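# Move cart bottle into fridge behind other, close door

## Task

Pick up the bottle that sits on the cart and set it upright on the refrigerator shelf that already holds a bottle, placed right behind that bottle. Then close the refrigerator door fully. At the end both bottles must be upright and stay that way without the robot holding them. The cart must rest on its wheels. No glass bottle may fall a long way, the door must never be slammed open or shut, and the robot must not topple or finish leaning.

## Robot and tools

Robot: a Hello Robot Stretch 3. It has a two-wheel differential base 0.33 m long and 0.34 m wide, a vertical mast with a lift, and one telescoping arm that reaches out to the robot's right side. The gripper can only be moved forward or back by driving the base. An on-the-spot turn pivots about the point midway between the drive wheels, 0.05 m behind the front edge. With the arm pulled in and the wrist folded, turning sweeps a radius of 0.28 m; an unfolded, level wrist reaches past that circle. The head carries head_camera and nav_camera (both aimed by head pan and tilt); wrist_camera rides on the gripper.

Frames: the base frame has its origin on the floor between the drive wheels, x forward, y to the left, z up. The odometry frame is the base frame as it was at the scene's start. hand_pose is reported in the base frame at the spot where closed fingertips meet; with all wrist joints at zero its x axis points up, y points back along the arm toward the mast, z toward the rear.

execute_actions takes "actions": a list holding one action or nothing (empty just reports state and pictures), and optional "cameras": a list of head_camera, nav_camera, wrist_camera or all (omitted/null/all gives every camera, [] gives none). An action may contain:
- "base": exactly one of {"translate_m": d}, a straight drive of d metres relative to where the base last reported itself, forward positive, -1 to 1; or {"rotate_rad": d}, a turn in place of d radians relative to the current heading, left/counter-clockwise positive, -3.2 to 3.2. No sideways motion.
- "joints": a single object of absolute targets keyed by joint name (any subset): lift_m 0 to 1.1 m (arm height), arm_m 0 to 0.52 m (extension), wrist_yaw_rad -1.345 to 4.42 (0 along the arm, positive toward the front, 3.0 folded over the base), wrist_pitch_rad -1.57 to 0.451 (0 level, negative tips fingers down), wrist_roll_rad -2.911 to 2.911 (0 fingers side by side), gripper_m -0.089 to 0.179 (larger is wider; actual fingertip gap is smaller by about 0.007 when almost shut and 0.025 when fully open, zero below 0.007), head_pan_rad -3.953 to 1.73 (0 ahead, positive left, -1.57 looks along the arm), head_tilt_rad -1.53 to 0.419 (negative looks down). Done tolerances: 0.004 for lift, arm and gripper; 0.02 for yaw, roll, pan and tilt; 0.05 for pitch.
- "contact_limits": {"arm_m": n}, n a motor effort percentage 1 to 100 at which the arm motion halts with contact_stop; smaller is gentler, too small halts instantly, values above the maximum are clipped. It also caps the arm's holding force until the next action.
Base and joint motions begin together and may finish at different times; an omitted joint or base may keep pushing toward an earlier target. Unknown keys or out-of-range values reject the whole call with no motion. If a result reports a stop, any later motion, wait or finished_scene calls in that same reply are skipped. No action runs longer than 15 s.

wait: "seconds" 0 to 10; nothing new is commanded and the result is like an empty action. zoom_image: "camera" plus "region" [x0, y0, x1, y1] in pixels of that camera's latest full image, top-left origin, at most 504 by 504. finished_scene: "scene" is the number of the current scene; it ends it irreversibly once the last command has been held, and reports success. The world keeps simulating while you compose a reply; the robot holds its last command meanwhile.

Results: base_status and joint_status tell how each motion ended. done (for the base: wheels turned the commanded amount, slip included); off_target (stopped short, may still push); contact_stop, time_out, torque_fault (target dropped, holds where it stopped unless limp). Arm and lift halt on firm contact and go slack until commanded again; a slack lift may sink under load or be pushed up by closing fingers on a surface. Base, wrist and head have no contact stop. A wrist servo strained for several seconds turns off for 10 s and ignores commands. on_its_own lists uncommanded behaviour; its "held at" is a target, not a position. motor_effort is percent of maximum, positive toward larger joint values, with the peak of the last action in brackets; readings carry fixed bias and noise. Effort outside the rest range means pushing or carrying. Positive wheel effort drives forward. base_odometry is wheel-based (slip counts as travel), heading -3.142 to 3.142, left positive; turned_by_wheels and turned_by_imu give turning since the last result; base_tilt in degrees, forward and right positive, with a steady offset of up to about 4 degrees. lidar_m: 12 ranges in metres from the base origin, 30-degree sectors starting straight ahead and going counter-clockwise (4th left, 7th behind, 10th right), "-" for nothing; plane 0.17 m above floor, range 0.15 to 12 m, blind to glass and clear plastic, partly blocked by the robot itself. wrist_depth_mm (45 to 1000) and head_depth_mm (280 to 4000, image sideways) are 7x7 grids of median depth, row by row from top left.

Speed: fast base travel (0.30 m/s, 1.9 rad/s) only when stowed: lift_m under 0.30, arm_m under 0.03, wrist_yaw_rad over 2.54; otherwise 0.10 m/s and 0.63 rad/s.

Gripping: command gripper_m below the object's width (lower squeezes harder, but a stall guard may weaken a hard squeeze so heavy or slick items slide); to re-squeeze send a different value. Release by going at least 0.02 above where contact occurred. Neither reading nor status proves a grasp; check cameras.

Avoid: folding or unfolding the wrist except with lift_m between 0.32 and 0.95, wrist_pitch_rad -0.4 and roll near 0 (once folded, lift may drop to 0.25); with yaw below -0.4 keep pitch at -0.5 or lower. Pushing the arm into something rigid with the gripper above about 0.45 m can tip the robot, more so with a raised contact limit or a repeated push. Do not drive while holding or pressing on something fixed, and avoid snagging furniture, especially reversing. If tipping, reverse the last move in small steps, pull the gripper free and, if needed, lower lift_m to about 0.2. Never drop a glass bottle, slam the door, knock the cart over, or shove hard. Loose objects may occasionally get a brief push from outside.

Each tool is called after "Call:" as name(argument=value, ...) on one line, values as JSON.

## Session

Call:
execute_actions(actions=[])

Scene clock: 0.00 s.
base_odometry: x=+0.000 y=+0.000 heading=+0.000 (m, m, rad; odometry frame)
turned_by_wheels: +0.000 (rad since the last result)
turned_by_imu: +0.000 (rad since the last result)
base_tilt: forward=+1.4 right=+1.6 (deg)
lidar_m: 0.77 0.91 1.79 1.82 2.60 1.91 1.33 1.61 1.28 1.17 1.17 1.48
head_depth_mm: 1754 2233 2251 2252 2242 2268 2192 / 1758 2547 2850 2823 2834 2868 2376 / 1757 2517 3144 3055 3059 3011 1101 / 1735 2557 3046 3051 2941 2933 958 / 1745 2499 2943 2954 2898 2851 964 / 1726 2481 2910 2864 2846 2831 931 / 1744 2199 2883 2834 2820 1333 972
base_status: not commanded
joint_positions: lift_m=+0.324 arm_m=+0.001 wrist_yaw_rad=+2.875 wrist_pitch_rad=-0.637 wrist_roll_rad=+0.003 gripper_m=+0.037 head_pan_rad=+0.002 head_tilt_rad=-0.008
joint_status: not commanded
motor_effort: left_wheel=+0 right_wheel=-1 lift_m=+22 arm_m=+0 wrist_yaw_rad=+0 wrist_pitch_rad=+6 wrist_roll_rad=+0 gripper_m=+0 head_pan_rad=+0 head_tilt_rad=+2 (%)
hand_pose: x=+0.0293 y=+0.0388 z=+0.2908 quat_wxyz=(+0.309, +0.696, +0.130, +0.635) (m; base frame)
wrist_depth_mm: - - - - - - - / - 920 945 913 914 921 836 / 712 742 740 742 727 727 721 / 621 - 602 613 618 609 611 / 540 510 547 534 528 518 502 / 474 - - 454 467 457 450 / - - - 411 397 404 403
pictures: head_camera (sideways: a quarter turn clockwise sets it upright), nav_camera (sideways: a quarter turn counterclockwise sets it upright), wrist_camera
Images, in order (width x height): head_camera 896x504, nav_camera 672x504, wrist_camera 644x364.

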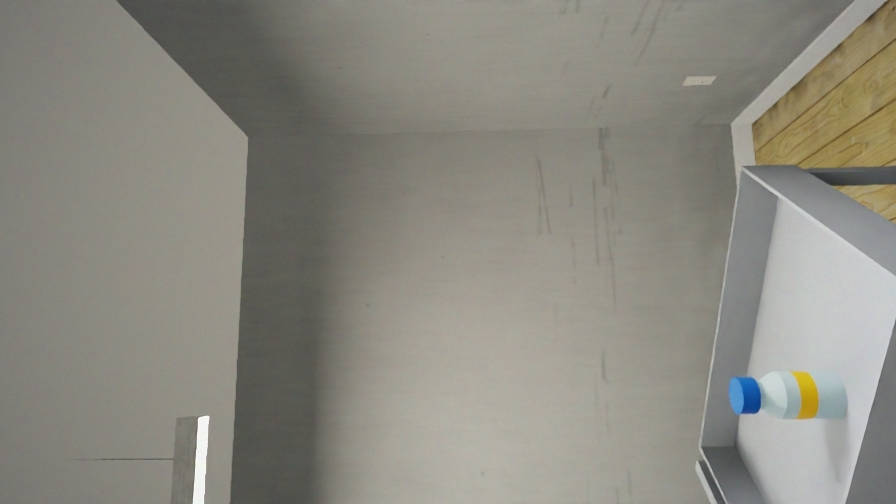

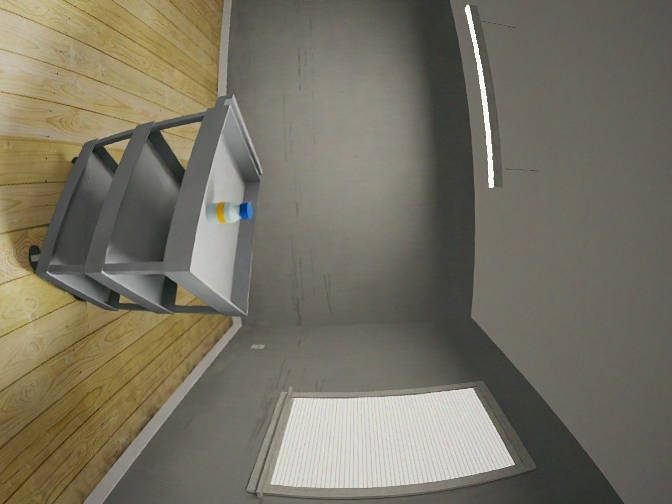

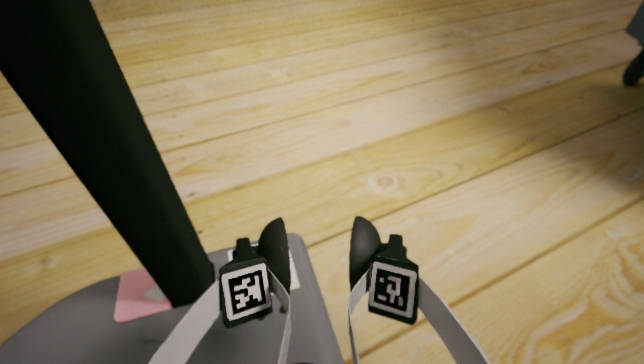

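Call:
execute_actions(actions=[{"joints":{"head_pan_rad":-1.5,"head_tilt_rad":-0.4}}], cameras=["nav_camera","head_camera"])

Call:
execute_actions(actions=[{"joints":{"head_pan_rad":-3.2}}], cameras=["nav_camera","head_camera"])

Call:
execute_actions(actions=[{"joints":{"head_pan_rad":1.6}}], cameras=["nav_camera","head_camera"])

Scene clock: 6.40 s.
base_odometry: x=+0.000 y=+0.000 heading=+0.000 (m, m, rad; odometry frame)
turned_by_wheels: +0.000 (rad since the last result)
turned_by_imu: +0.001 (rad since the last result)
base_tilt: forward=+1.2 right=+1.6 (deg)
lidar_m: 0.77 0.90 1.79 1.82 2.61 1.90 1.33 1.61 1.28 1.17 1.17 1.48
head_depth_mm: 1025 1085 1164 1242 1340 1459 1451 / 1014 1069 1145 1239 1335 1439 1448 / 999 1062 1129 1211 1304 1405 1451 / 986 1048 1116 1194 1282 1387 1444 / 974 1033 1107 1178 1266 1364 1438 / 956 1017 1078 1158 1246 1352 1407 / 953 1015 1092 1164 1254 1348 1409
base_status: not commanded
joint_positions: lift_m=+0.324 arm_m=+0.001 wrist_yaw_rad=+2.875 wrist_pitch_rad=-0.637 wrist_roll_rad=+0.003 gripper_m=+0.037 head_pan_rad=-1.493 head_tilt_rad=-0.395
joint_status: all done
motor_effort: left_wheel=+0(0) right_wheel=+0(1) lift_m=+23(22) arm_m=+0(0) wrist_yaw_rad=+0(1) wrist_pitch_rad=+6(6) wrist_roll_rad=+1(1) gripper_m=-1(1) head_pan_rad=-5(62) head_tilt_rad=-2(20) (%)
hand_pose: x=+0.0293 y=+0.0388 z=+0.2908 quat_wxyz=(+0.309, +0.696, +0.130, +0.635) (m; base frame)
wrist_depth_mm: - - - - - - - / - 921 936 951 915 914 850 / 730 749 740 736 726 715 713 / 623 - 623 612 610 597 614 / 531 517 533 544 532 515 508 / 471 - - 458 467 454 453 / - - - 416 399 402 400
pictures: head_camera (sideways: a quarter turn clockwise sets it upright), nav_camera (sideways: a quarter turn counterclockwise sets it upright)
Images, in order (width x height): head_camera 896x504, nav_camera 672x504.

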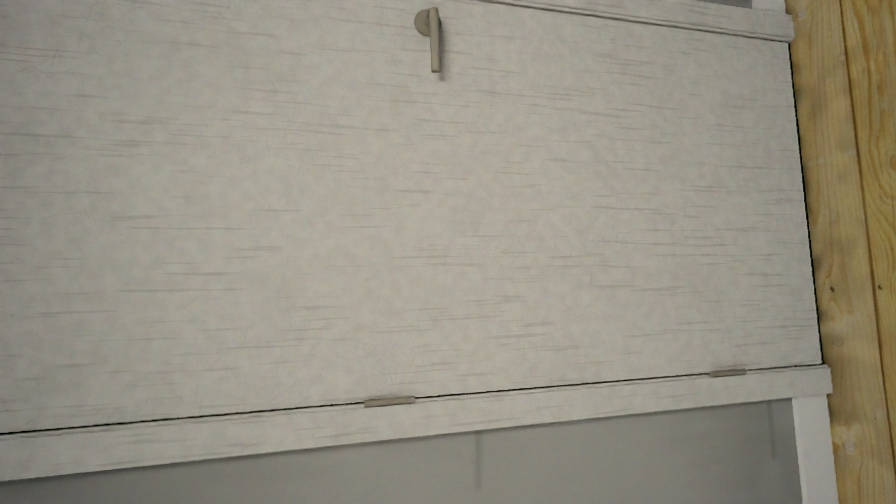

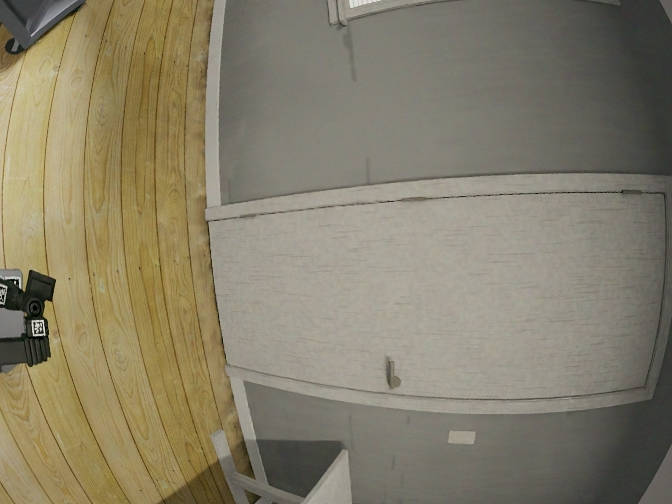

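Scene clock: 7.73 s.
base_odometry: x=+0.000 y=+0.000 heading=+0.000 (m, m, rad; odometry frame)
turned_by_wheels: +0.000 (rad since the last result)
turned_by_imu: +0.000 (rad since the last result)
base_tilt: forward=+1.4 right=+1.8 (deg)
lidar_m: 0.77 0.91 1.78 1.82 2.60 1.91 1.33 1.61 1.28 1.17 1.16 1.48
head_depth_mm: 1650 1769 1884 2040 2164 1817 1445 / 1605 1705 1839 1969 2137 1818 1453 / 1562 1673 1776 1918 2036 1822 1445 / 1530 1624 1719 1795 1238 1684 1408 / 1494 1582 1686 1730 1238 1819 1443 / 1474 1532 1645 1693 1172 1834 1459 / 1428 1494 1601 1641 1182 1822 1449
base_status: not commanded
joint_positions: lift_m=+0.324 arm_m=+0.001 wrist_yaw_rad=+2.875 wrist_pitch_rad=-0.637 wrist_roll_rad=+0.003 gripper_m=+0.037 head_pan_rad=-3.193 head_tilt_rad=-0.395
joint_status: all done
motor_effort: left_wheel=+0(0) right_wheel=+0(0) lift_m=+23(22) arm_m=+0(0) wrist_yaw_rad=+0(0) wrist_pitch_rad=+6(6) wrist_roll_rad=+1(0) gripper_m=+0(0) head_pan_rad=-5(60) head_tilt_rad=-1(2) (%)
hand_pose: x=+0.0293 y=+0.0388 z=+0.2908 quat_wxyz=(+0.309, +0.696, +0.130, +0.635) (m; base frame)
wrist_depth_mm: - - - - - - - / - 932 938 915 928 897 899 / 710 762 747 744 734 728 726 / 635 - 616 613 617 600 597 / 531 512 544 547 534 518 512 / 472 - - 451 463 458 450 / - - - 419 401 404 403
pictures: head_camera (sideways: a quarter turn clockwise sets it upright), nav_camera (sideways: a quarter turn counterclockwise sets it upright)
Images, in order (width x height): head_camera 896x504, nav_camera 672x504.

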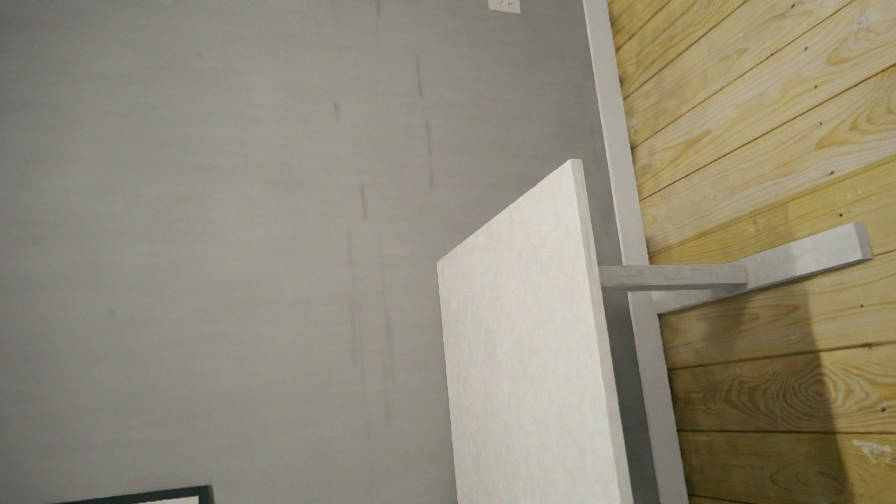

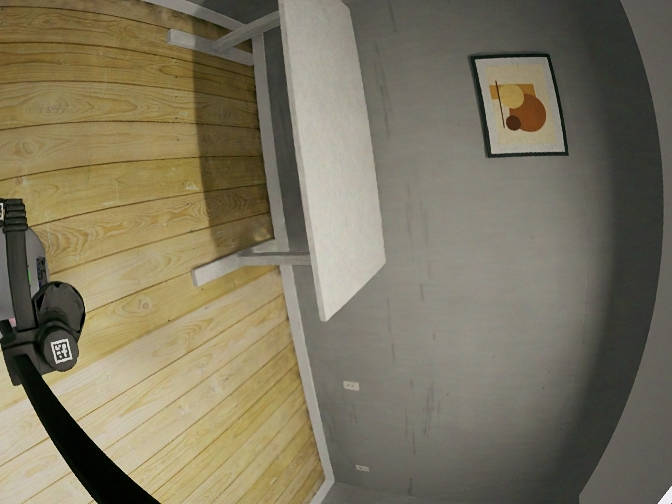

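Scene clock: 10.30 s.
base_odometry: x=+0.000 y=+0.000 heading=+0.000 (m, m, rad; odometry frame)
turned_by_wheels: +0.000 (rad since the last result)
turned_by_imu: +0.000 (rad since the last result)
base_tilt: forward=+1.3 right=+1.7 (deg)
lidar_m: 0.77 0.91 1.79 1.82 2.61 1.91 1.33 1.61 1.28 1.17 1.17 1.48
head_depth_mm: 1516 1610 1790 1996 2162 1821 1449 / 1838 2309 2435 2326 2012 1817 1451 / 1984 2022 2130 2383 2336 1823 1449 / 2229 2365 2531 2688 2461 1831 1445 / 2195 2345 2454 2661 2456 1806 1445 / 2144 2283 2446 2604 2491 1826 1444 / 2133 2242 2410 2513 2498 1819 1447
base_status: not commanded
joint_positions: lift_m=+0.324 arm_m=+0.001 wrist_yaw_rad=+2.875 wrist_pitch_rad=-0.637 wrist_roll_rad=+0.003 gripper_m=+0.037 head_pan_rad=+1.593 head_tilt_rad=-0.395
joint_status: all done
motor_effort: left_wheel=+0(0) right_wheel=+0(0) lift_m=+23(23) arm_m=+0(0) wrist_yaw_rad=+0(0) wrist_pitch_rad=+7(6) wrist_roll_rad=+1(1) gripper_m=+0(0) head_pan_rad=+5(57) head_tilt_rad=-2(2) (%)
hand_pose: x=+0.0293 y=+0.0388 z=+0.2908 quat_wxyz=(+0.309, +0.696, +0.130, +0.635) (m; base frame)
wrist_depth_mm: - - - - - - - / - 963 921 926 897 917 857 / 722 759 726 735 719 727 718 / 636 - 627 612 613 599 601 / 528 517 549 542 531 518 519 / 472 - - 466 469 456 452 / - - - 416 397 406 400
pictures: head_camera (sideways: a quarter turn clockwise sets it upright), nav_camera (sideways: a quarter turn counterclockwise sets it upright)
Images, in order (width x height): head_camera 896x504, nav_camera 672x504.

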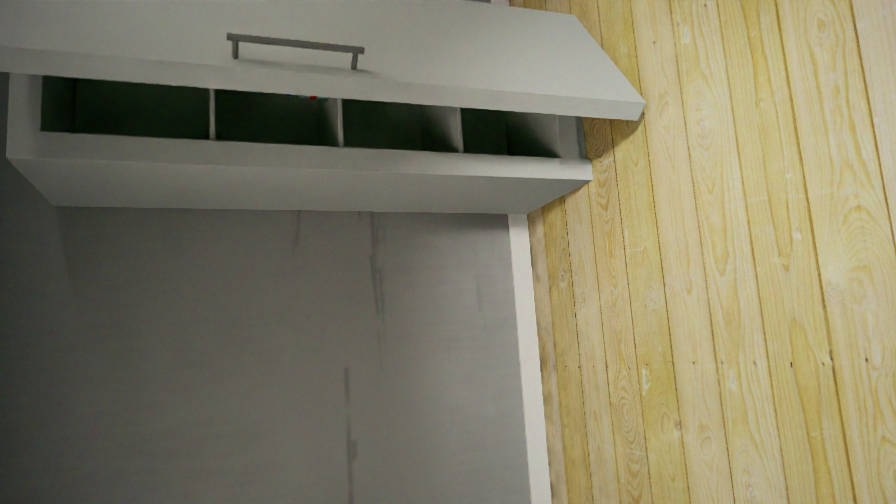

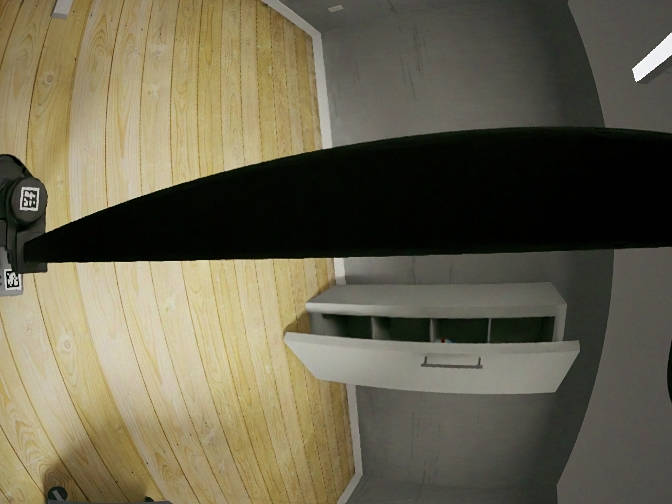

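Call:
execute_actions(actions=[{"base":{"rotate_rad":1.217},"joints":{"lift_m":0.28,"head_pan_rad":0}}], cameras=[])

Call:
execute_actions(actions=[{"base":{"translate_m":1.0}}], cameras=["nav_camera"])

Call:
execute_actions(actions=[{"base":{"rotate_rad":2.095},"joints":{"head_pan_rad":-1.57,"head_tilt_rad":-0.6}}])

Scene clock: 40.10 s.
base_odometry: x=+0.000 y=+0.000 heading=+1.217 (m, m, rad; odometry frame)
turned_by_wheels: +1.217 (rad since the last result)
turned_by_imu: +1.209 (rad since the last result)
base_tilt: forward=+1.4 right=+1.7 (deg)
lidar_m: 1.79 2.58 2.44 1.81 1.33 1.61 1.21 1.17 1.24 1.00 0.77 1.07
head_depth_mm: 3130 3339 3568 3635 2462 1822 1441 / 2929 3106 3313 3501 2462 1829 1441 / 2729 2906 3098 3238 2459 1820 1446 / 1939 1994 2130 2283 2300 1818 1451 / 1559 1654 1779 1886 2092 1838 1455 / 2045 2290 2097 2232 2273 1840 1446 / 1927 2164 2365 2549 2451 1829 1461
base_status: done
joint_positions: lift_m=+0.280 arm_m=+0.001 wrist_yaw_rad=+2.875 wrist_pitch_rad=-0.638 wrist_roll_rad=+0.003 gripper_m=+0.037 head_pan_rad=+0.007 head_tilt_rad=-0.396
joint_status: all done
motor_effort: left_wheel=-3(10) right_wheel=+4(14) lift_m=+19(18) arm_m=+0(0) wrist_yaw_rad=+1(1) wrist_pitch_rad=+7(7) wrist_roll_rad=+0(1) gripper_m=-1(0) head_pan_rad=-5(60) head_tilt_rad=-1(2) (%)
hand_pose: x=+0.0292 y=+0.0386 z=+0.2469 quat_wxyz=(+0.310, +0.695, +0.130, +0.635) (m; base frame)
wrist_depth_mm: - - - - - - - / - 831 837 835 836 815 798 / 639 655 672 666 648 639 638 / 559 - 557 551 552 543 541 / 481 - - 477 475 468 465 / - - - 415 426 411 411 / - - - - 359 365 361
pictures: none
No camera images: the call's "cameras" was empty. Leave "cameras" out to get every camera's image.

Scene clock: 45.03 s.
base_odometry: x=+0.347 y=+0.938 heading=+1.217 (m, m, rad; odometry frame)
turned_by_wheels: +0.000 (rad since the last result)
turned_by_imu: +0.000 (rad since the last result)
base_tilt: forward=+1.3 right=+1.9 (deg)
lidar_m: 0.80 1.16 1.78 2.31 2.25 1.89 2.11 1.01 0.79 0.77 2.54 2.41
head_depth_mm: 2064 2220 2400 2671 2464 1820 1449 / 1928 2065 2207 2413 2479 1812 1455 / 1821 1926 2067 2228 2365 1815 1449 / 968 1025 1088 1163 1245 1345 1363 / 788 826 865 864 966 1020 1092 / 662 692 735 788 848 930 1334 / 659 1361 1461 1449 1366 1291 1377
base_status: done
joint_positions: lift_m=+0.280 arm_m=+0.001 wrist_yaw_rad=+2.875 wrist_pitch_rad=-0.638 wrist_roll_rad=+0.003 gripper_m=+0.037 head_pan_rad=+0.007 head_tilt_rad=-0.396
joint_status: not commanded
motor_effort: left_wheel=-3(7) right_wheel=+4(14) lift_m=+19(19) arm_m=+0(0) wrist_yaw_rad=+1(0) wrist_pitch_rad=+7(7) wrist_roll_rad=+0(0) gripper_m=+0(0) head_pan_rad=-5(5) head_tilt_rad=-1(1) (%)
hand_pose: x=+0.0292 y=+0.0386 z=+0.2469 quat_wxyz=(+0.310, +0.695, +0.130, +0.635) (m; base frame)
wrist_depth_mm: - - - - - - - / - 821 817 828 830 817 809 / 668 665 671 660 660 664 653 / 562 - 554 546 557 543 532 / 481 - - 476 481 463 464 / - - - 414 426 414 413 / - - - - 355 366 364
pictures: nav_camera (sideways: a quarter turn counterclockwise sets it upright)
Images, in order (width x height): nav_camera 672x504.

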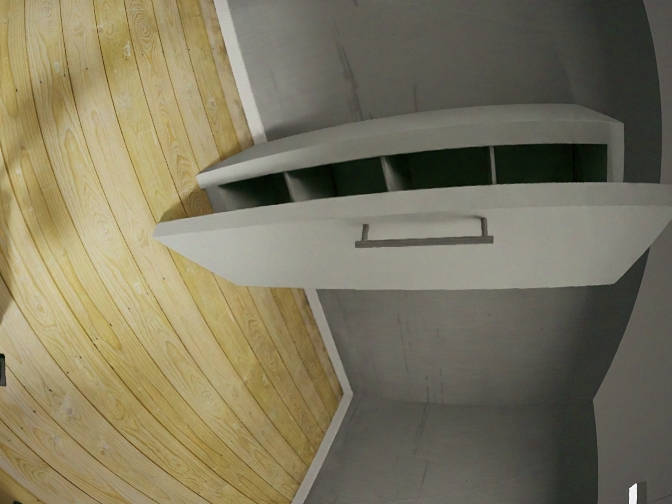

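Scene clock: 47.63 s.
base_odometry: x=+0.347 y=+0.938 heading=-2.972 (m, m, rad; odometry frame)
turned_by_wheels: +2.095 (rad since the last result)
turned_by_imu: +2.079 (rad since the last result)
base_tilt: forward=+1.3 right=+1.8 (deg)
lidar_m: 2.23 1.89 2.11 2.05 0.79 0.78 2.54 2.43 0.79 1.16 1.78 2.31
head_depth_mm: 647 694 759 870 1047 1316 1261 / 1299 1457 1338 1377 1002 1131 1231 / 973 1069 1173 1355 1527 1510 1261 / 1419 1566 1732 1895 1881 1496 1255 / 1424 1560 1713 1932 1875 1511 1256 / 1409 1552 1708 1925 1879 1503 1263 / 1415 1535 1700 1907 1869 1510 1262
base_status: done
joint_positions: lift_m=+0.280 arm_m=+0.001 wrist_yaw_rad=+2.875 wrist_pitch_rad=-0.638 wrist_roll_rad=+0.003 gripper_m=+0.037 head_pan_rad=-1.563 head_tilt_rad=-0.593
joint_status: all done
motor_effort: left_wheel=-3(11) right_wheel=+3(16) lift_m=+19(19) arm_m=-1(0) wrist_yaw_rad=+0(0) wrist_pitch_rad=+7(7) wrist_roll_rad=+1(0) gripper_m=+0(0) head_pan_rad=-4(57) head_tilt_rad=-3(19) (%)
hand_pose: x=+0.0292 y=+0.0386 z=+0.2469 quat_wxyz=(+0.310, +0.695, +0.130, +0.635) (m; base frame)
wrist_depth_mm: - - - - - - - / - 849 820 814 838 823 788 / 652 683 667 666 650 650 648 / 558 - 558 548 554 551 539 / 478 - - 470 474 469 461 / - - - 418 427 403 413 / - - - - 362 363 366
pictures: head_camera (sideways: a quarter turn clockwise sets it upright), nav_camera (sideways: a quarter turn counterclockwise sets it upright), wrist_camera
Images, in order (width x height): head_camera 896x504, nav_camera 672x504, wrist_camera 644x364.

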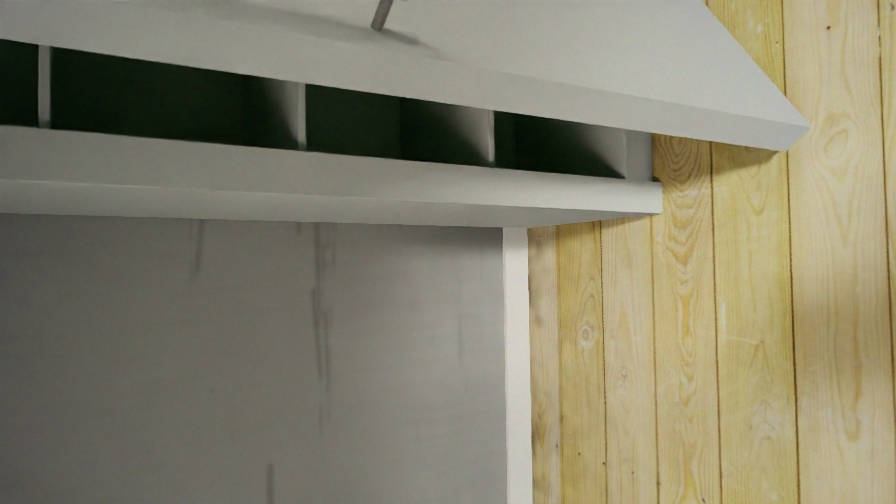

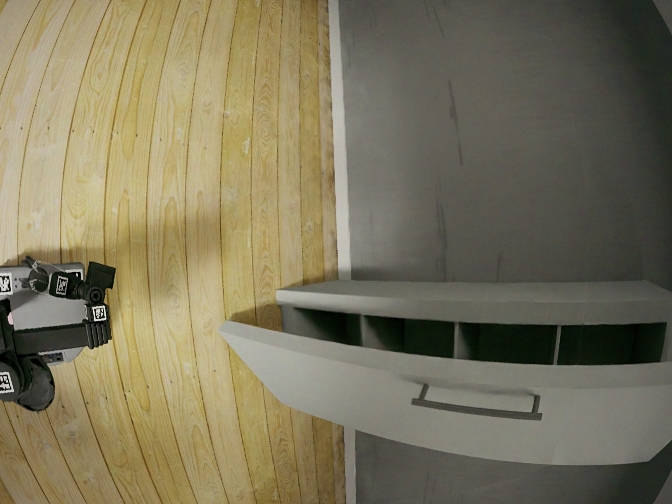

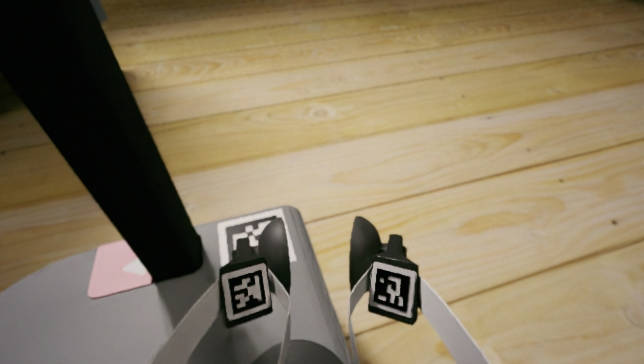

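Call:
execute_actions(actions=[{"base":{"translate_m":0.1},"joints":{"lift_m":0.5,"wrist_pitch_rad":-0.4}}], cameras=[])

Call:
execute_actions(actions=[{"joints":{"wrist_yaw_rad":0,"gripper_m":0.0}}], cameras=[])

Call:
execute_actions(actions=[{"joints":{"arm_m":0.45,"wrist_pitch_rad":0,"head_tilt_rad":-0.8,"head_pan_rad":-1.8}}])

Scene clock: 63.43 s.
base_odometry: x=+0.248 y=+0.921 heading=-2.972 (m, m, rad; odometry frame)
turned_by_wheels: +0.000 (rad since the last result)
turned_by_imu: +0.001 (rad since the last result)
base_tilt: forward=+1.3 right=+1.6 (deg)
lidar_m: 2.13 1.79 2.12 2.04 0.87 0.86 2.64 2.44 0.83 1.18 1.77 2.21
head_depth_mm: 1334 1465 1345 1439 992 1137 1259 / 976 1055 1170 1387 1633 1510 1259 / 1395 1519 1626 1652 1690 1511 1261 / 1429 1564 1727 1926 1881 1499 1261 / 1428 1562 1718 1917 1886 1511 1255 / 1414 1547 1711 1904 1885 1510 1263 / 1410 1546 1703 1898 1860 1509 1272
base_status: done
joint_positions: lift_m=+0.500 arm_m=+0.001 wrist_yaw_rad=+2.875 wrist_pitch_rad=-0.419 wrist_roll_rad=+0.003 gripper_m=+0.037 head_pan_rad=-1.563 head_tilt_rad=-0.593
joint_status: all done
motor_effort: left_wheel=-3(11) right_wheel=+4(13) lift_m=+25(28) arm_m=-1(1) wrist_yaw_rad=+0(1) wrist_pitch_rad=+11(10) wrist_roll_rad=+1(1) gripper_m=+0(0) head_pan_rad=-4(5) head_tilt_rad=-3(3) (%)
hand_pose: x=+0.0378 y=+0.0703 z=+0.5123 quat_wxyz=(+0.238, +0.706, +0.054, +0.665) (m; base frame)
wrist_depth_mm: - - - - - - - / - - - - - - - / - - - - - - - / - - - - - - - / 897 - 950 939 943 924 908 / 764 - 796 777 772 751 740 / 667 655 643 663 645 646 649
pictures: none
No camera images: the call's "cameras" was empty. Leave "cameras" out to get every camera's image.

Scene clock: 65.87 s.
base_odometry: x=+0.248 y=+0.921 heading=-2.972 (m, m, rad; odometry frame)
turned_by_wheels: +0.000 (rad since the last result)
turned_by_imu: +0.000 (rad since the last result)
base_tilt: forward=+1.3 right=+1.8 (deg)
lidar_m: 2.13 1.79 2.12 2.04 0.87 0.86 2.64 2.43 0.83 1.18 1.78 2.20
head_depth_mm: 1336 1453 1341 1441 999 1137 1258 / 975 1063 1173 1384 1645 1506 1256 / 1392 1521 1622 1660 1686 1507 1261 / 1427 1572 1731 1939 1895 1507 1264 / 1427 1563 1699 1913 1867 1508 1259 / 1418 1545 1707 1920 1884 1500 1258 / 1405 1538 1697 1911 1875 1503 1259
base_status: not commanded
joint_positions: lift_m=+0.500 arm_m=+0.001 wrist_yaw_rad=+0.003 wrist_pitch_rad=-0.419 wrist_roll_rad=+0.003 gripper_m=+0.000 head_pan_rad=-1.563 head_tilt_rad=-0.593
joint_status: all done
motor_effort: left_wheel=-3(3) right_wheel=+4(3) lift_m=+26(25) arm_m=-1(1) wrist_yaw_rad=-2(3) wrist_pitch_rad=+11(11) wrist_roll_rad=+1(0) gripper_m=-3(78) head_pan_rad=-4(4) head_tilt_rad=-3(3) (%)
hand_pose: x=-0.0209 y=-0.3704 z=+0.5123 quat_wxyz=(+0.691, +0.148, -0.692, -0.146) (m; base frame)
wrist_depth_mm: - - - - 916 864 543 / - - - - - 517 671 / - - - - - 572 823 / - - - - - 620 - / 924 942 896 - 900 720 905 / 797 788 760 - 788 739 737 / 658 669 669 664 675 651 651
pictures: none
No camera images: the call's "cameras" was empty. Leave "cameras" out to get every camera's image.

Scene clock: 70.37 s.
base_odometry: x=+0.248 y=+0.921 heading=-2.972 (m, m, rad; odometry frame)
turned_by_wheels: +0.000 (rad since the last result)
turned_by_imu: +0.001 (rad since the last result)
base_tilt: forward=+1.3 right=+1.8 (deg)
lidar_m: 2.13 1.79 2.12 2.04 0.87 0.86 2.64 2.44 0.84 1.18 1.78 2.20
head_depth_mm: 747 959 1247 1788 1579 1334 1157 / 693 798 955 1243 1534 1341 1153 / 1373 1579 1411 1131 1364 1326 1176 / 1041 1164 1378 1671 1606 1296 1153 / 1185 1429 1765 1892 1477 1322 1152 / 1433 1606 1845 1936 1567 1332 1147 / 1403 1566 1793 1870 1547 1311 1145
base_status: not commanded
joint_positions: lift_m=+0.500 arm_m=+0.450 wrist_yaw_rad=+0.001 wrist_pitch_rad=-0.021 wrist_roll_rad=+0.003 gripper_m=+0.000 head_pan_rad=-1.793 head_tilt_rad=-0.790
joint_status: all done
motor_effort: left_wheel=-3(3) right_wheel=+4(4) lift_m=+26(26) arm_m=+5(7) wrist_yaw_rad=-1(2) wrist_pitch_rad=+12(14) wrist_roll_rad=+0(1) gripper_m=-3(3) head_pan_rad=-5(31) head_tilt_rad=-4(17) (%)
hand_pose: x=-0.0211 y=-0.8503 z=+0.6090 quat_wxyz=(+0.706, +0.008, -0.708, -0.007) (m; base frame)
wrist_depth_mm: 884 903 955 913 657 423 741 / 907 922 944 958 686 437 815 / 930 975 986 - 679 444 801 / - - - - 700 462 781 / - - - - 718 476 598 / - - - - 633 486 808 / - - - - 834 498 792
pictures: head_camera (sideways: a quarter turn clockwise sets it upright), nav_camera (sideways: a quarter turn counterclockwise sets it upright), wrist_camera
Images, in order (width x height): head_camera 896x504, nav_camera 672x504, wrist_camera 644x364.

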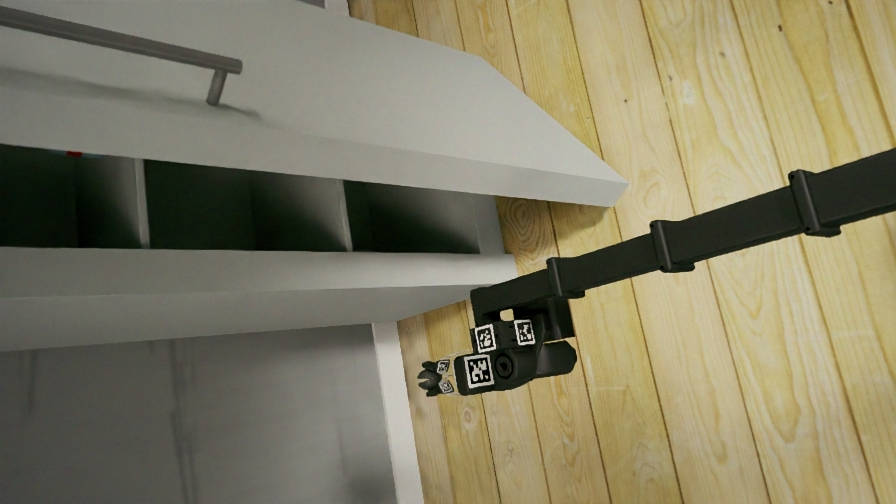

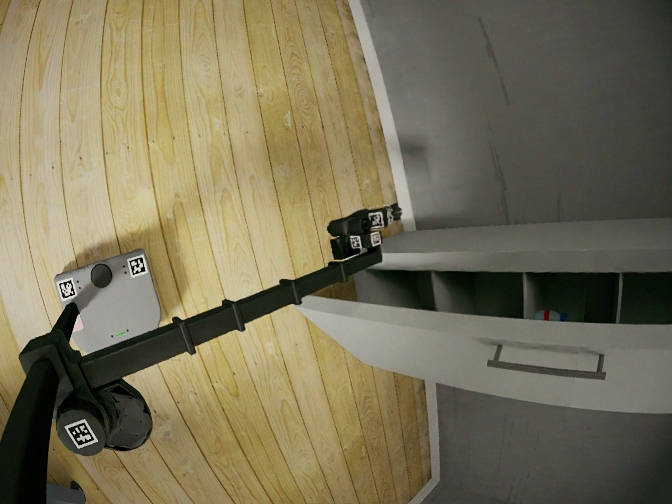

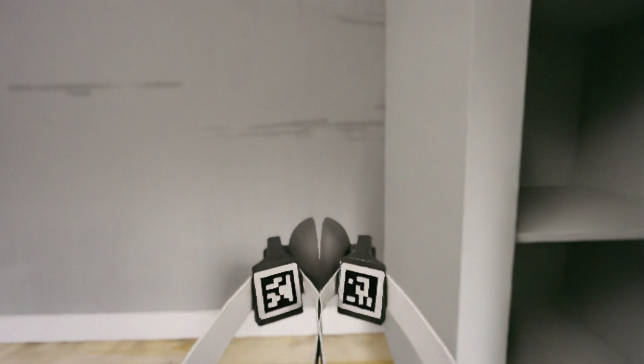

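Call:
execute_actions(actions=[{"base":{"translate_m":-0.35},"joints":{"arm_m":0.4,"head_pan_rad":-1.57}}], cameras=["nav_camera"])

Call:
execute_actions(actions=[{"base":{"translate_m":-0.2}}])

Scene clock: 82.10 s.
base_odometry: x=+0.593 y=+0.980 heading=-2.972 (m, m, rad; odometry frame)
turned_by_wheels: +0.000 (rad since the last result)
turned_by_imu: +0.003 (rad since the last result)
base_tilt: forward=+1.2 right=+1.7 (deg)
lidar_m: 2.48 2.13 2.10 0.74 0.60 1.04 2.29 2.38 0.62 0.64 1.78 2.44
head_depth_mm: 493 562 761 1796 1572 1325 1162 / 1289 1087 670 768 1127 1326 1178 / 1285 1521 1526 1710 1020 1307 1158 / 1304 1515 1525 1760 1489 1325 1149 / 979 1106 1342 1606 1554 1323 1149 / 1452 1631 1881 1885 1557 1312 1148 / 1438 1623 1855 1883 1548 1315 1142
base_status: done
joint_positions: lift_m=+0.500 arm_m=+0.400 wrist_yaw_rad=+0.003 wrist_pitch_rad=-0.023 wrist_roll_rad=+0.003 gripper_m=+0.000 head_pan_rad=-1.577 head_tilt_rad=-0.790
joint_status: all done
motor_effort: left_wheel=-3(24) right_wheel=+3(60) lift_m=+25(25) arm_m=+4(5) wrist_yaw_rad=-2(62) wrist_pitch_rad=+13(14) wrist_roll_rad=+1(0) gripper_m=-3(7) head_pan_rad=+4(28) head_tilt_rad=-4(4) (%)
hand_pose: x=-0.0208 y=-0.8004 z=+0.6087 quat_wxyz=(+0.706, +0.009, -0.708, -0.007) (m; base frame)
wrist_depth_mm: 959 990 470 706 715 614 467 / - - 488 872 908 636 480 / - - - 901 878 644 491 / - - - 843 894 630 487 / - - - 565 639 614 461 / - - - - 954 658 448 / - - - 781 843 648 438
pictures: nav_camera (sideways: a quarter turn counterclockwise sets it upright)
Images, in order (width x height): nav_camera 672x504.

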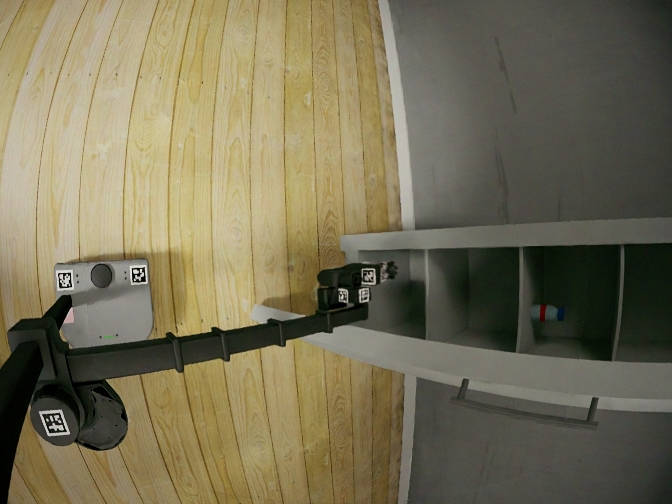

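Scene clock: 85.10 s.
base_odometry: x=+0.790 y=+1.014 heading=-2.972 (m, m, rad; odometry frame)
turned_by_wheels: +0.000 (rad since the last result)
turned_by_imu: +0.001 (rad since the last result)
base_tilt: forward=+1.3 right=+1.7 (deg)
lidar_m: 2.33 2.33 2.14 0.53 0.50 2.17 2.09 2.17 0.56 0.85 1.77 2.43
head_depth_mm: 488 504 560 1744 1568 1327 1154 / 882 809 744 713 832 1273 1177 / 1240 1148 1329 1482 1245 1315 1149 / 1284 1519 1523 1752 1490 1329 1158 / 1302 1519 1520 1701 1555 1327 1149 / 1271 1176 1316 1557 1557 1326 1153 / 977 1145 1852 1885 1550 1327 1152
base_status: done
joint_positions: lift_m=+0.500 arm_m=+0.400 wrist_yaw_rad=+0.002 wrist_pitch_rad=-0.023 wrist_roll_rad=+0.003 gripper_m=+0.000 head_pan_rad=-1.577 head_tilt_rad=-0.790
joint_status: not commanded
motor_effort: left_wheel=-2(7) right_wheel=+4(5) lift_m=+26(25) arm_m=+4(4) wrist_yaw_rad=-2(2) wrist_pitch_rad=+13(13) wrist_roll_rad=+0(1) gripper_m=-2(2) head_pan_rad=+5(4) head_tilt_rad=-4(4) (%)
hand_pose: x=-0.0208 y=-0.8004 z=+0.6087 quat_wxyz=(+0.706, +0.009, -0.708, -0.007) (m; base frame)
wrist_depth_mm: 936 469 673 711 583 365 224 / - 475 881 861 595 366 226 / - 496 899 881 595 367 224 / - 505 794 909 606 364 226 / - 514 608 591 534 369 227 / - 518 758 - 552 370 226 / - 554 779 841 731 364 227
pictures: head_camera (sideways: a quarter turn clockwise sets it upright), nav_camera (sideways: a quarter turn counterclockwise sets it upright), wrist_camera
Images, in order (width x height): head_camera 896x504, nav_camera 672x504, wrist_camera 644x364.

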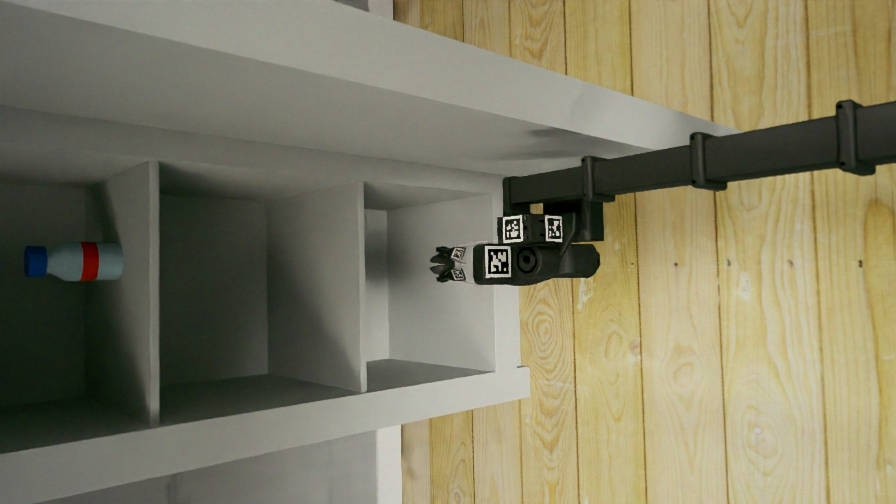

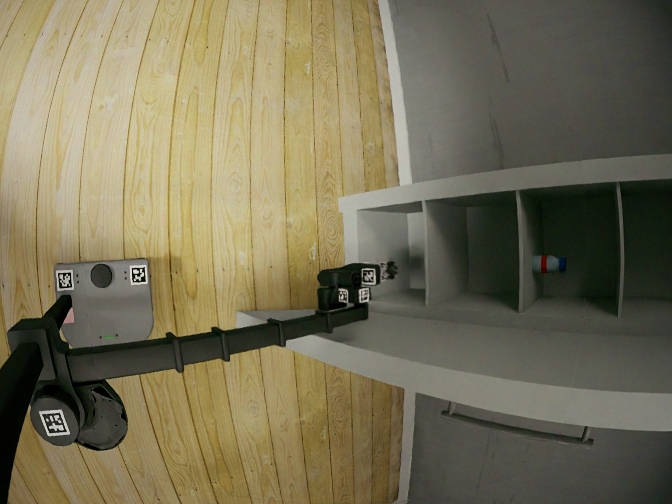

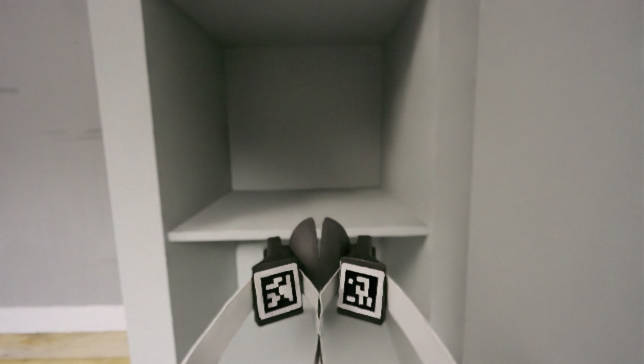

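Call:
execute_actions(actions=[{"base":{"translate_m":-0.16},"joints":{"arm_m":0.36}}], cameras=["nav_camera","head_camera"])

Call:
execute_actions(actions=[{"base":{"translate_m":0.12},"joints":{"arm_m":0.2,"lift_m":0.85,"head_tilt_rad":-0.4}}])

Scene clock: 101.23 s.
base_odometry: x=+0.948 y=+1.041 heading=-2.970 (m, m, rad; odometry frame)
turned_by_wheels: +0.002 (rad since the last result)
turned_by_imu: +0.008 (rad since the last result)
base_tilt: forward=+3.1 right=+1.7 (deg)
lidar_m: 2.47 2.89 0.81 0.48 0.60 2.00 1.94 2.02 0.54 0.53 1.21 2.44
head_depth_mm: 422 478 623 1961 1594 1348 1166 / 492 495 562 667 1492 1349 1188 / 823 814 808 800 794 1068 1154 / 1274 1185 1407 1569 - 1297 1151 / 1189 1530 1494 1693 1553 1318 1147 / 1286 1512 1486 1646 1548 1315 1146 / 1222 1249 1293 1554 1544 1303 1142
base_status: done
joint_positions: lift_m=+0.500 arm_m=+0.360 wrist_yaw_rad=-0.002 wrist_pitch_rad=-0.021 wrist_roll_rad=+0.004 gripper_m=+0.000 head_pan_rad=-1.576 head_tilt_rad=-0.791
joint_status: all done
on_its_own: left_wheel is at rest, and its effort (+27) is outside its rest range (-18 to +18); right_wheel is at rest, and its effort (-84) is outside its rest range (-18 to +18)
motor_effort: left_wheel=+27(47) right_wheel=-84(100) lift_m=+25(26) arm_m=+3(6) wrist_yaw_rad=+2(6) wrist_pitch_rad=+12(13) wrist_roll_rad=+0(0) gripper_m=-3(2) head_pan_rad=+4(4) head_tilt_rad=-4(4) (%)
hand_pose: x=-0.0221 y=-0.7604 z=+0.6092 quat_wxyz=(+0.706, +0.007, -0.708, -0.008) (m; base frame)
wrist_depth_mm: 499 611 721 637 328 168 112 / 520 668 873 900 335 168 112 / 524 678 901 912 332 167 112 / - 673 930 863 330 168 112 / - 625 954 572 329 167 112 / - 668 - - 285 167 112 / - 674 843 813 372 166 111
pictures: head_camera (sideways: a quarter turn clockwise sets it upright), nav_camera (sideways: a quarter turn counterclockwise sets it upright)
Images, in order (width x height): head_camera 896x504, nav_camera 672x504.

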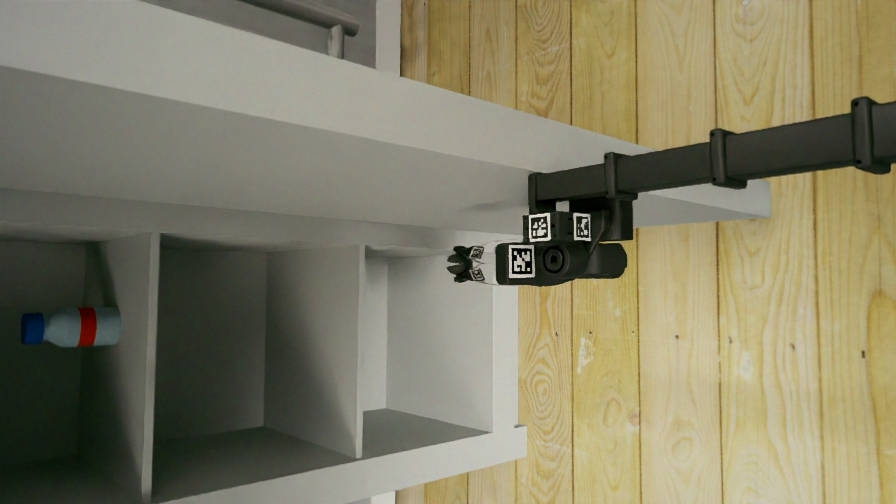

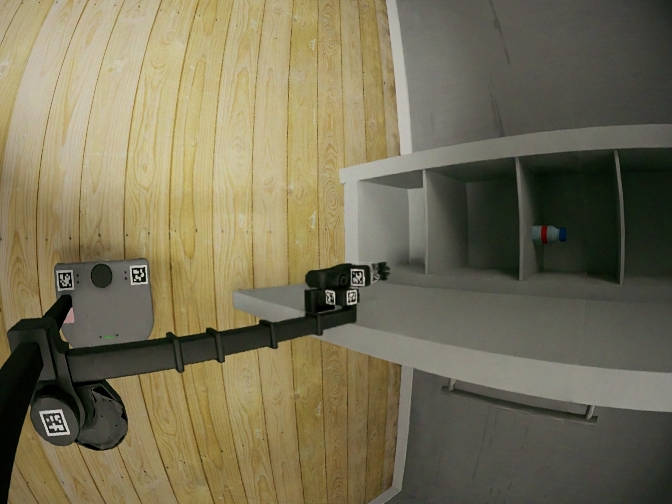

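Scene clock: 105.23 s.
base_odometry: x=+0.830 y=+1.021 heading=-2.970 (m, m, rad; odometry frame)
turned_by_wheels: +0.000 (rad since the last result)
turned_by_imu: +0.001 (rad since the last result)
base_tilt: forward=+1.3 right=+1.7 (deg)
lidar_m: 2.36 2.83 2.13 0.49 0.51 2.12 2.04 2.12 0.56 0.84 1.20 2.45
head_depth_mm: 550 554 558 564 572 597 - / 779 786 796 810 822 - 777 / 1047 1066 1118 1195 1281 - 1315 / 1341 1419 1495 1634 1640 - 1351 / 1328 1418 1512 1635 1548 1618 1438 / 1316 1382 1474 1292 1407 1416 1434 / 964 1026 1097 1197 1857 1749 1431
base_status: done
joint_positions: lift_m=+0.850 arm_m=+0.200 wrist_yaw_rad=+0.000 wrist_pitch_rad=-0.020 wrist_roll_rad=+0.004 gripper_m=+0.000 head_pan_rad=-1.576 head_tilt_rad=-0.408
joint_status: all done
motor_effort: left_wheel=-1(48) right_wheel=+0(100) lift_m=+25(31) arm_m=-5(11) wrist_yaw_rad=+0(2) wrist_pitch_rad=+11(12) wrist_roll_rad=+0(0) gripper_m=-3(2) head_pan_rad=+4(4) head_tilt_rad=+4(27) (%)
hand_pose: x=-0.0215 y=-0.6010 z=+0.9593 quat_wxyz=(+0.706, +0.007, -0.708, -0.007) (m; base frame)
wrist_depth_mm: - 648 785 827 610 313 210 / - - - - 614 314 212 / - - - - 613 317 212 / - - 862 - 623 319 213 / - - - - 625 321 214 / - - 847 - 564 322 216 / - - 776 819 746 325 215
pictures: head_camera (sideways: a quarter turn clockwise sets it upright), nav_camera (sideways: a quarter turn counterclockwise sets it upright), wrist_camera
Images, in order (width x height): head_camera 896x504, nav_camera 672x504, wrist_camera 644x364.

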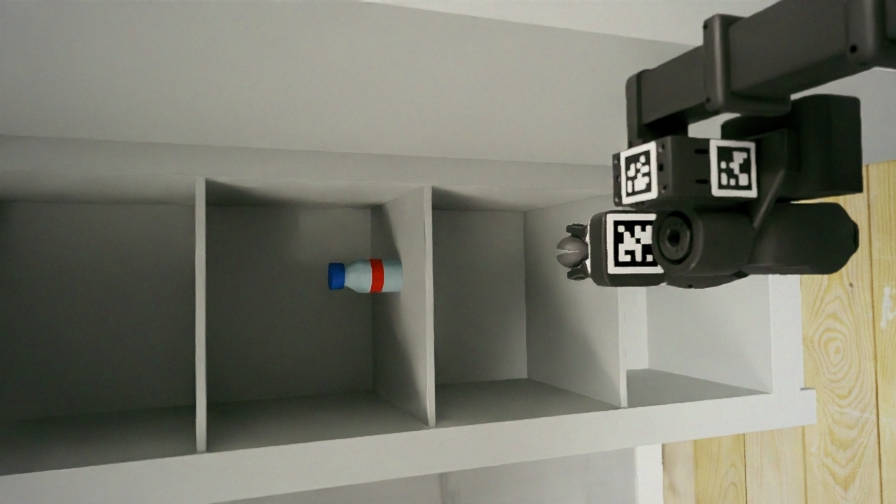

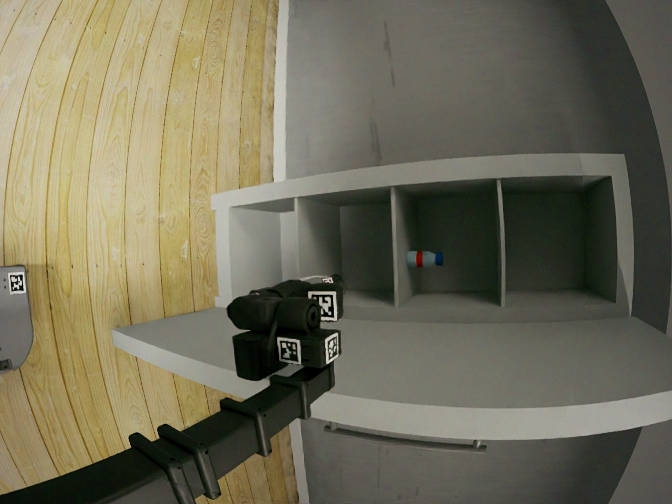

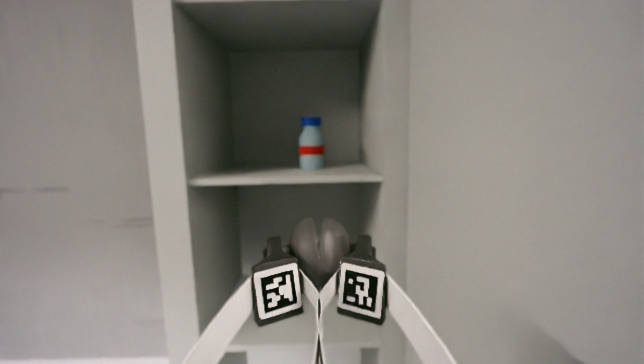

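Call:
execute_actions(actions=[{"base":{"translate_m":0.1},"joints":{"arm_m":0,"lift_m":0.95,"gripper_m":0.14,"head_pan_rad":1.7,"head_tilt_rad":-0.6}}], cameras=["nav_camera","head_camera"])

Scene clock: 132.07 s.
base_odometry: x=+0.731 y=+1.003 heading=-2.970 (m, m, rad; odometry frame)
turned_by_wheels: +0.000 (rad since the last result)
turned_by_imu: +0.001 (rad since the last result)
base_tilt: forward=+1.3 right=+1.8 (deg)
lidar_m: 2.27 2.28 2.13 0.58 0.55 2.22 2.15 2.23 0.61 1.17 1.78 2.45
head_depth_mm: 1673 1840 2025 2232 1877 1506 1257 / 1680 1861 2017 2233 1880 1513 1261 / 1722 1874 2034 1058 1202 1390 1265 / 1718 1872 2004 976 1159 1232 1199 / 1730 1884 2007 896 787 975 1112 / 1762 1908 2074 1017 - - - / 1766 1929 2133 1017 - - -
base_status: done
joint_positions: lift_m=+0.950 arm_m=+0.001 wrist_yaw_rad=+0.000 wrist_pitch_rad=-0.020 wrist_roll_rad=+0.004 gripper_m=+0.140 head_pan_rad=+1.693 head_tilt_rad=-0.593
joint_status: all done
joint sent to its limit — the command would take arm_m past its lower limit, so that joint was sent only as far as its limit.
motor_effort: left_wheel=+0(4) right_wheel=-1(6) lift_m=+25(26) arm_m=-5(6) wrist_yaw_rad=+0(1) wrist_pitch_rad=+11(11) wrist_roll_rad=+0(0) gripper_m=+0(82) head_pan_rad=+5(62) head_tilt_rad=-3(16) (%)
hand_pose: x=-0.0215 y=-0.4021 z=+1.0594 quat_wxyz=(+0.706, +0.007, -0.708, -0.007) (m; base frame)
wrist_depth_mm: - - - - 826 464 320 / - - - - 847 472 322 / - - - - 872 471 319 / - - - - 909 476 322 / - - - - 898 458 325 / - - - - 912 - 328 / - - - - 961 481 312
pictures: head_camera (sideways: a quarter turn clockwise sets it upright), nav_camera (sideways: a quarter turn counterclockwise sets it upright)
Images, in order (width x height): head_camera 896x504, nav_camera 672x504.

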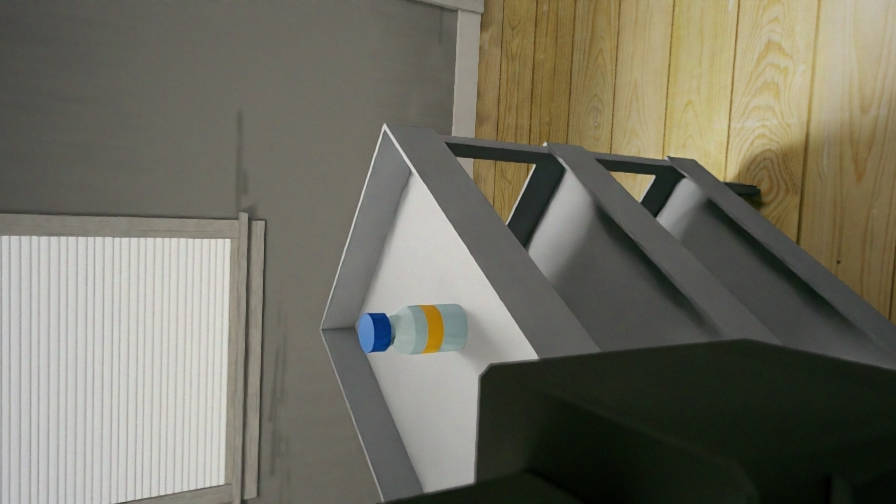

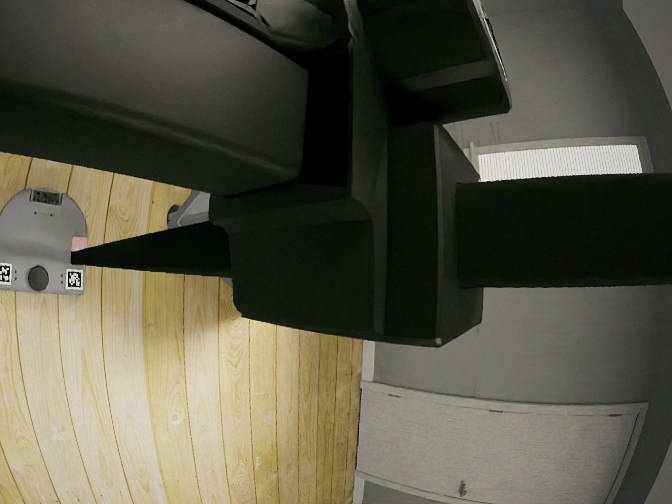

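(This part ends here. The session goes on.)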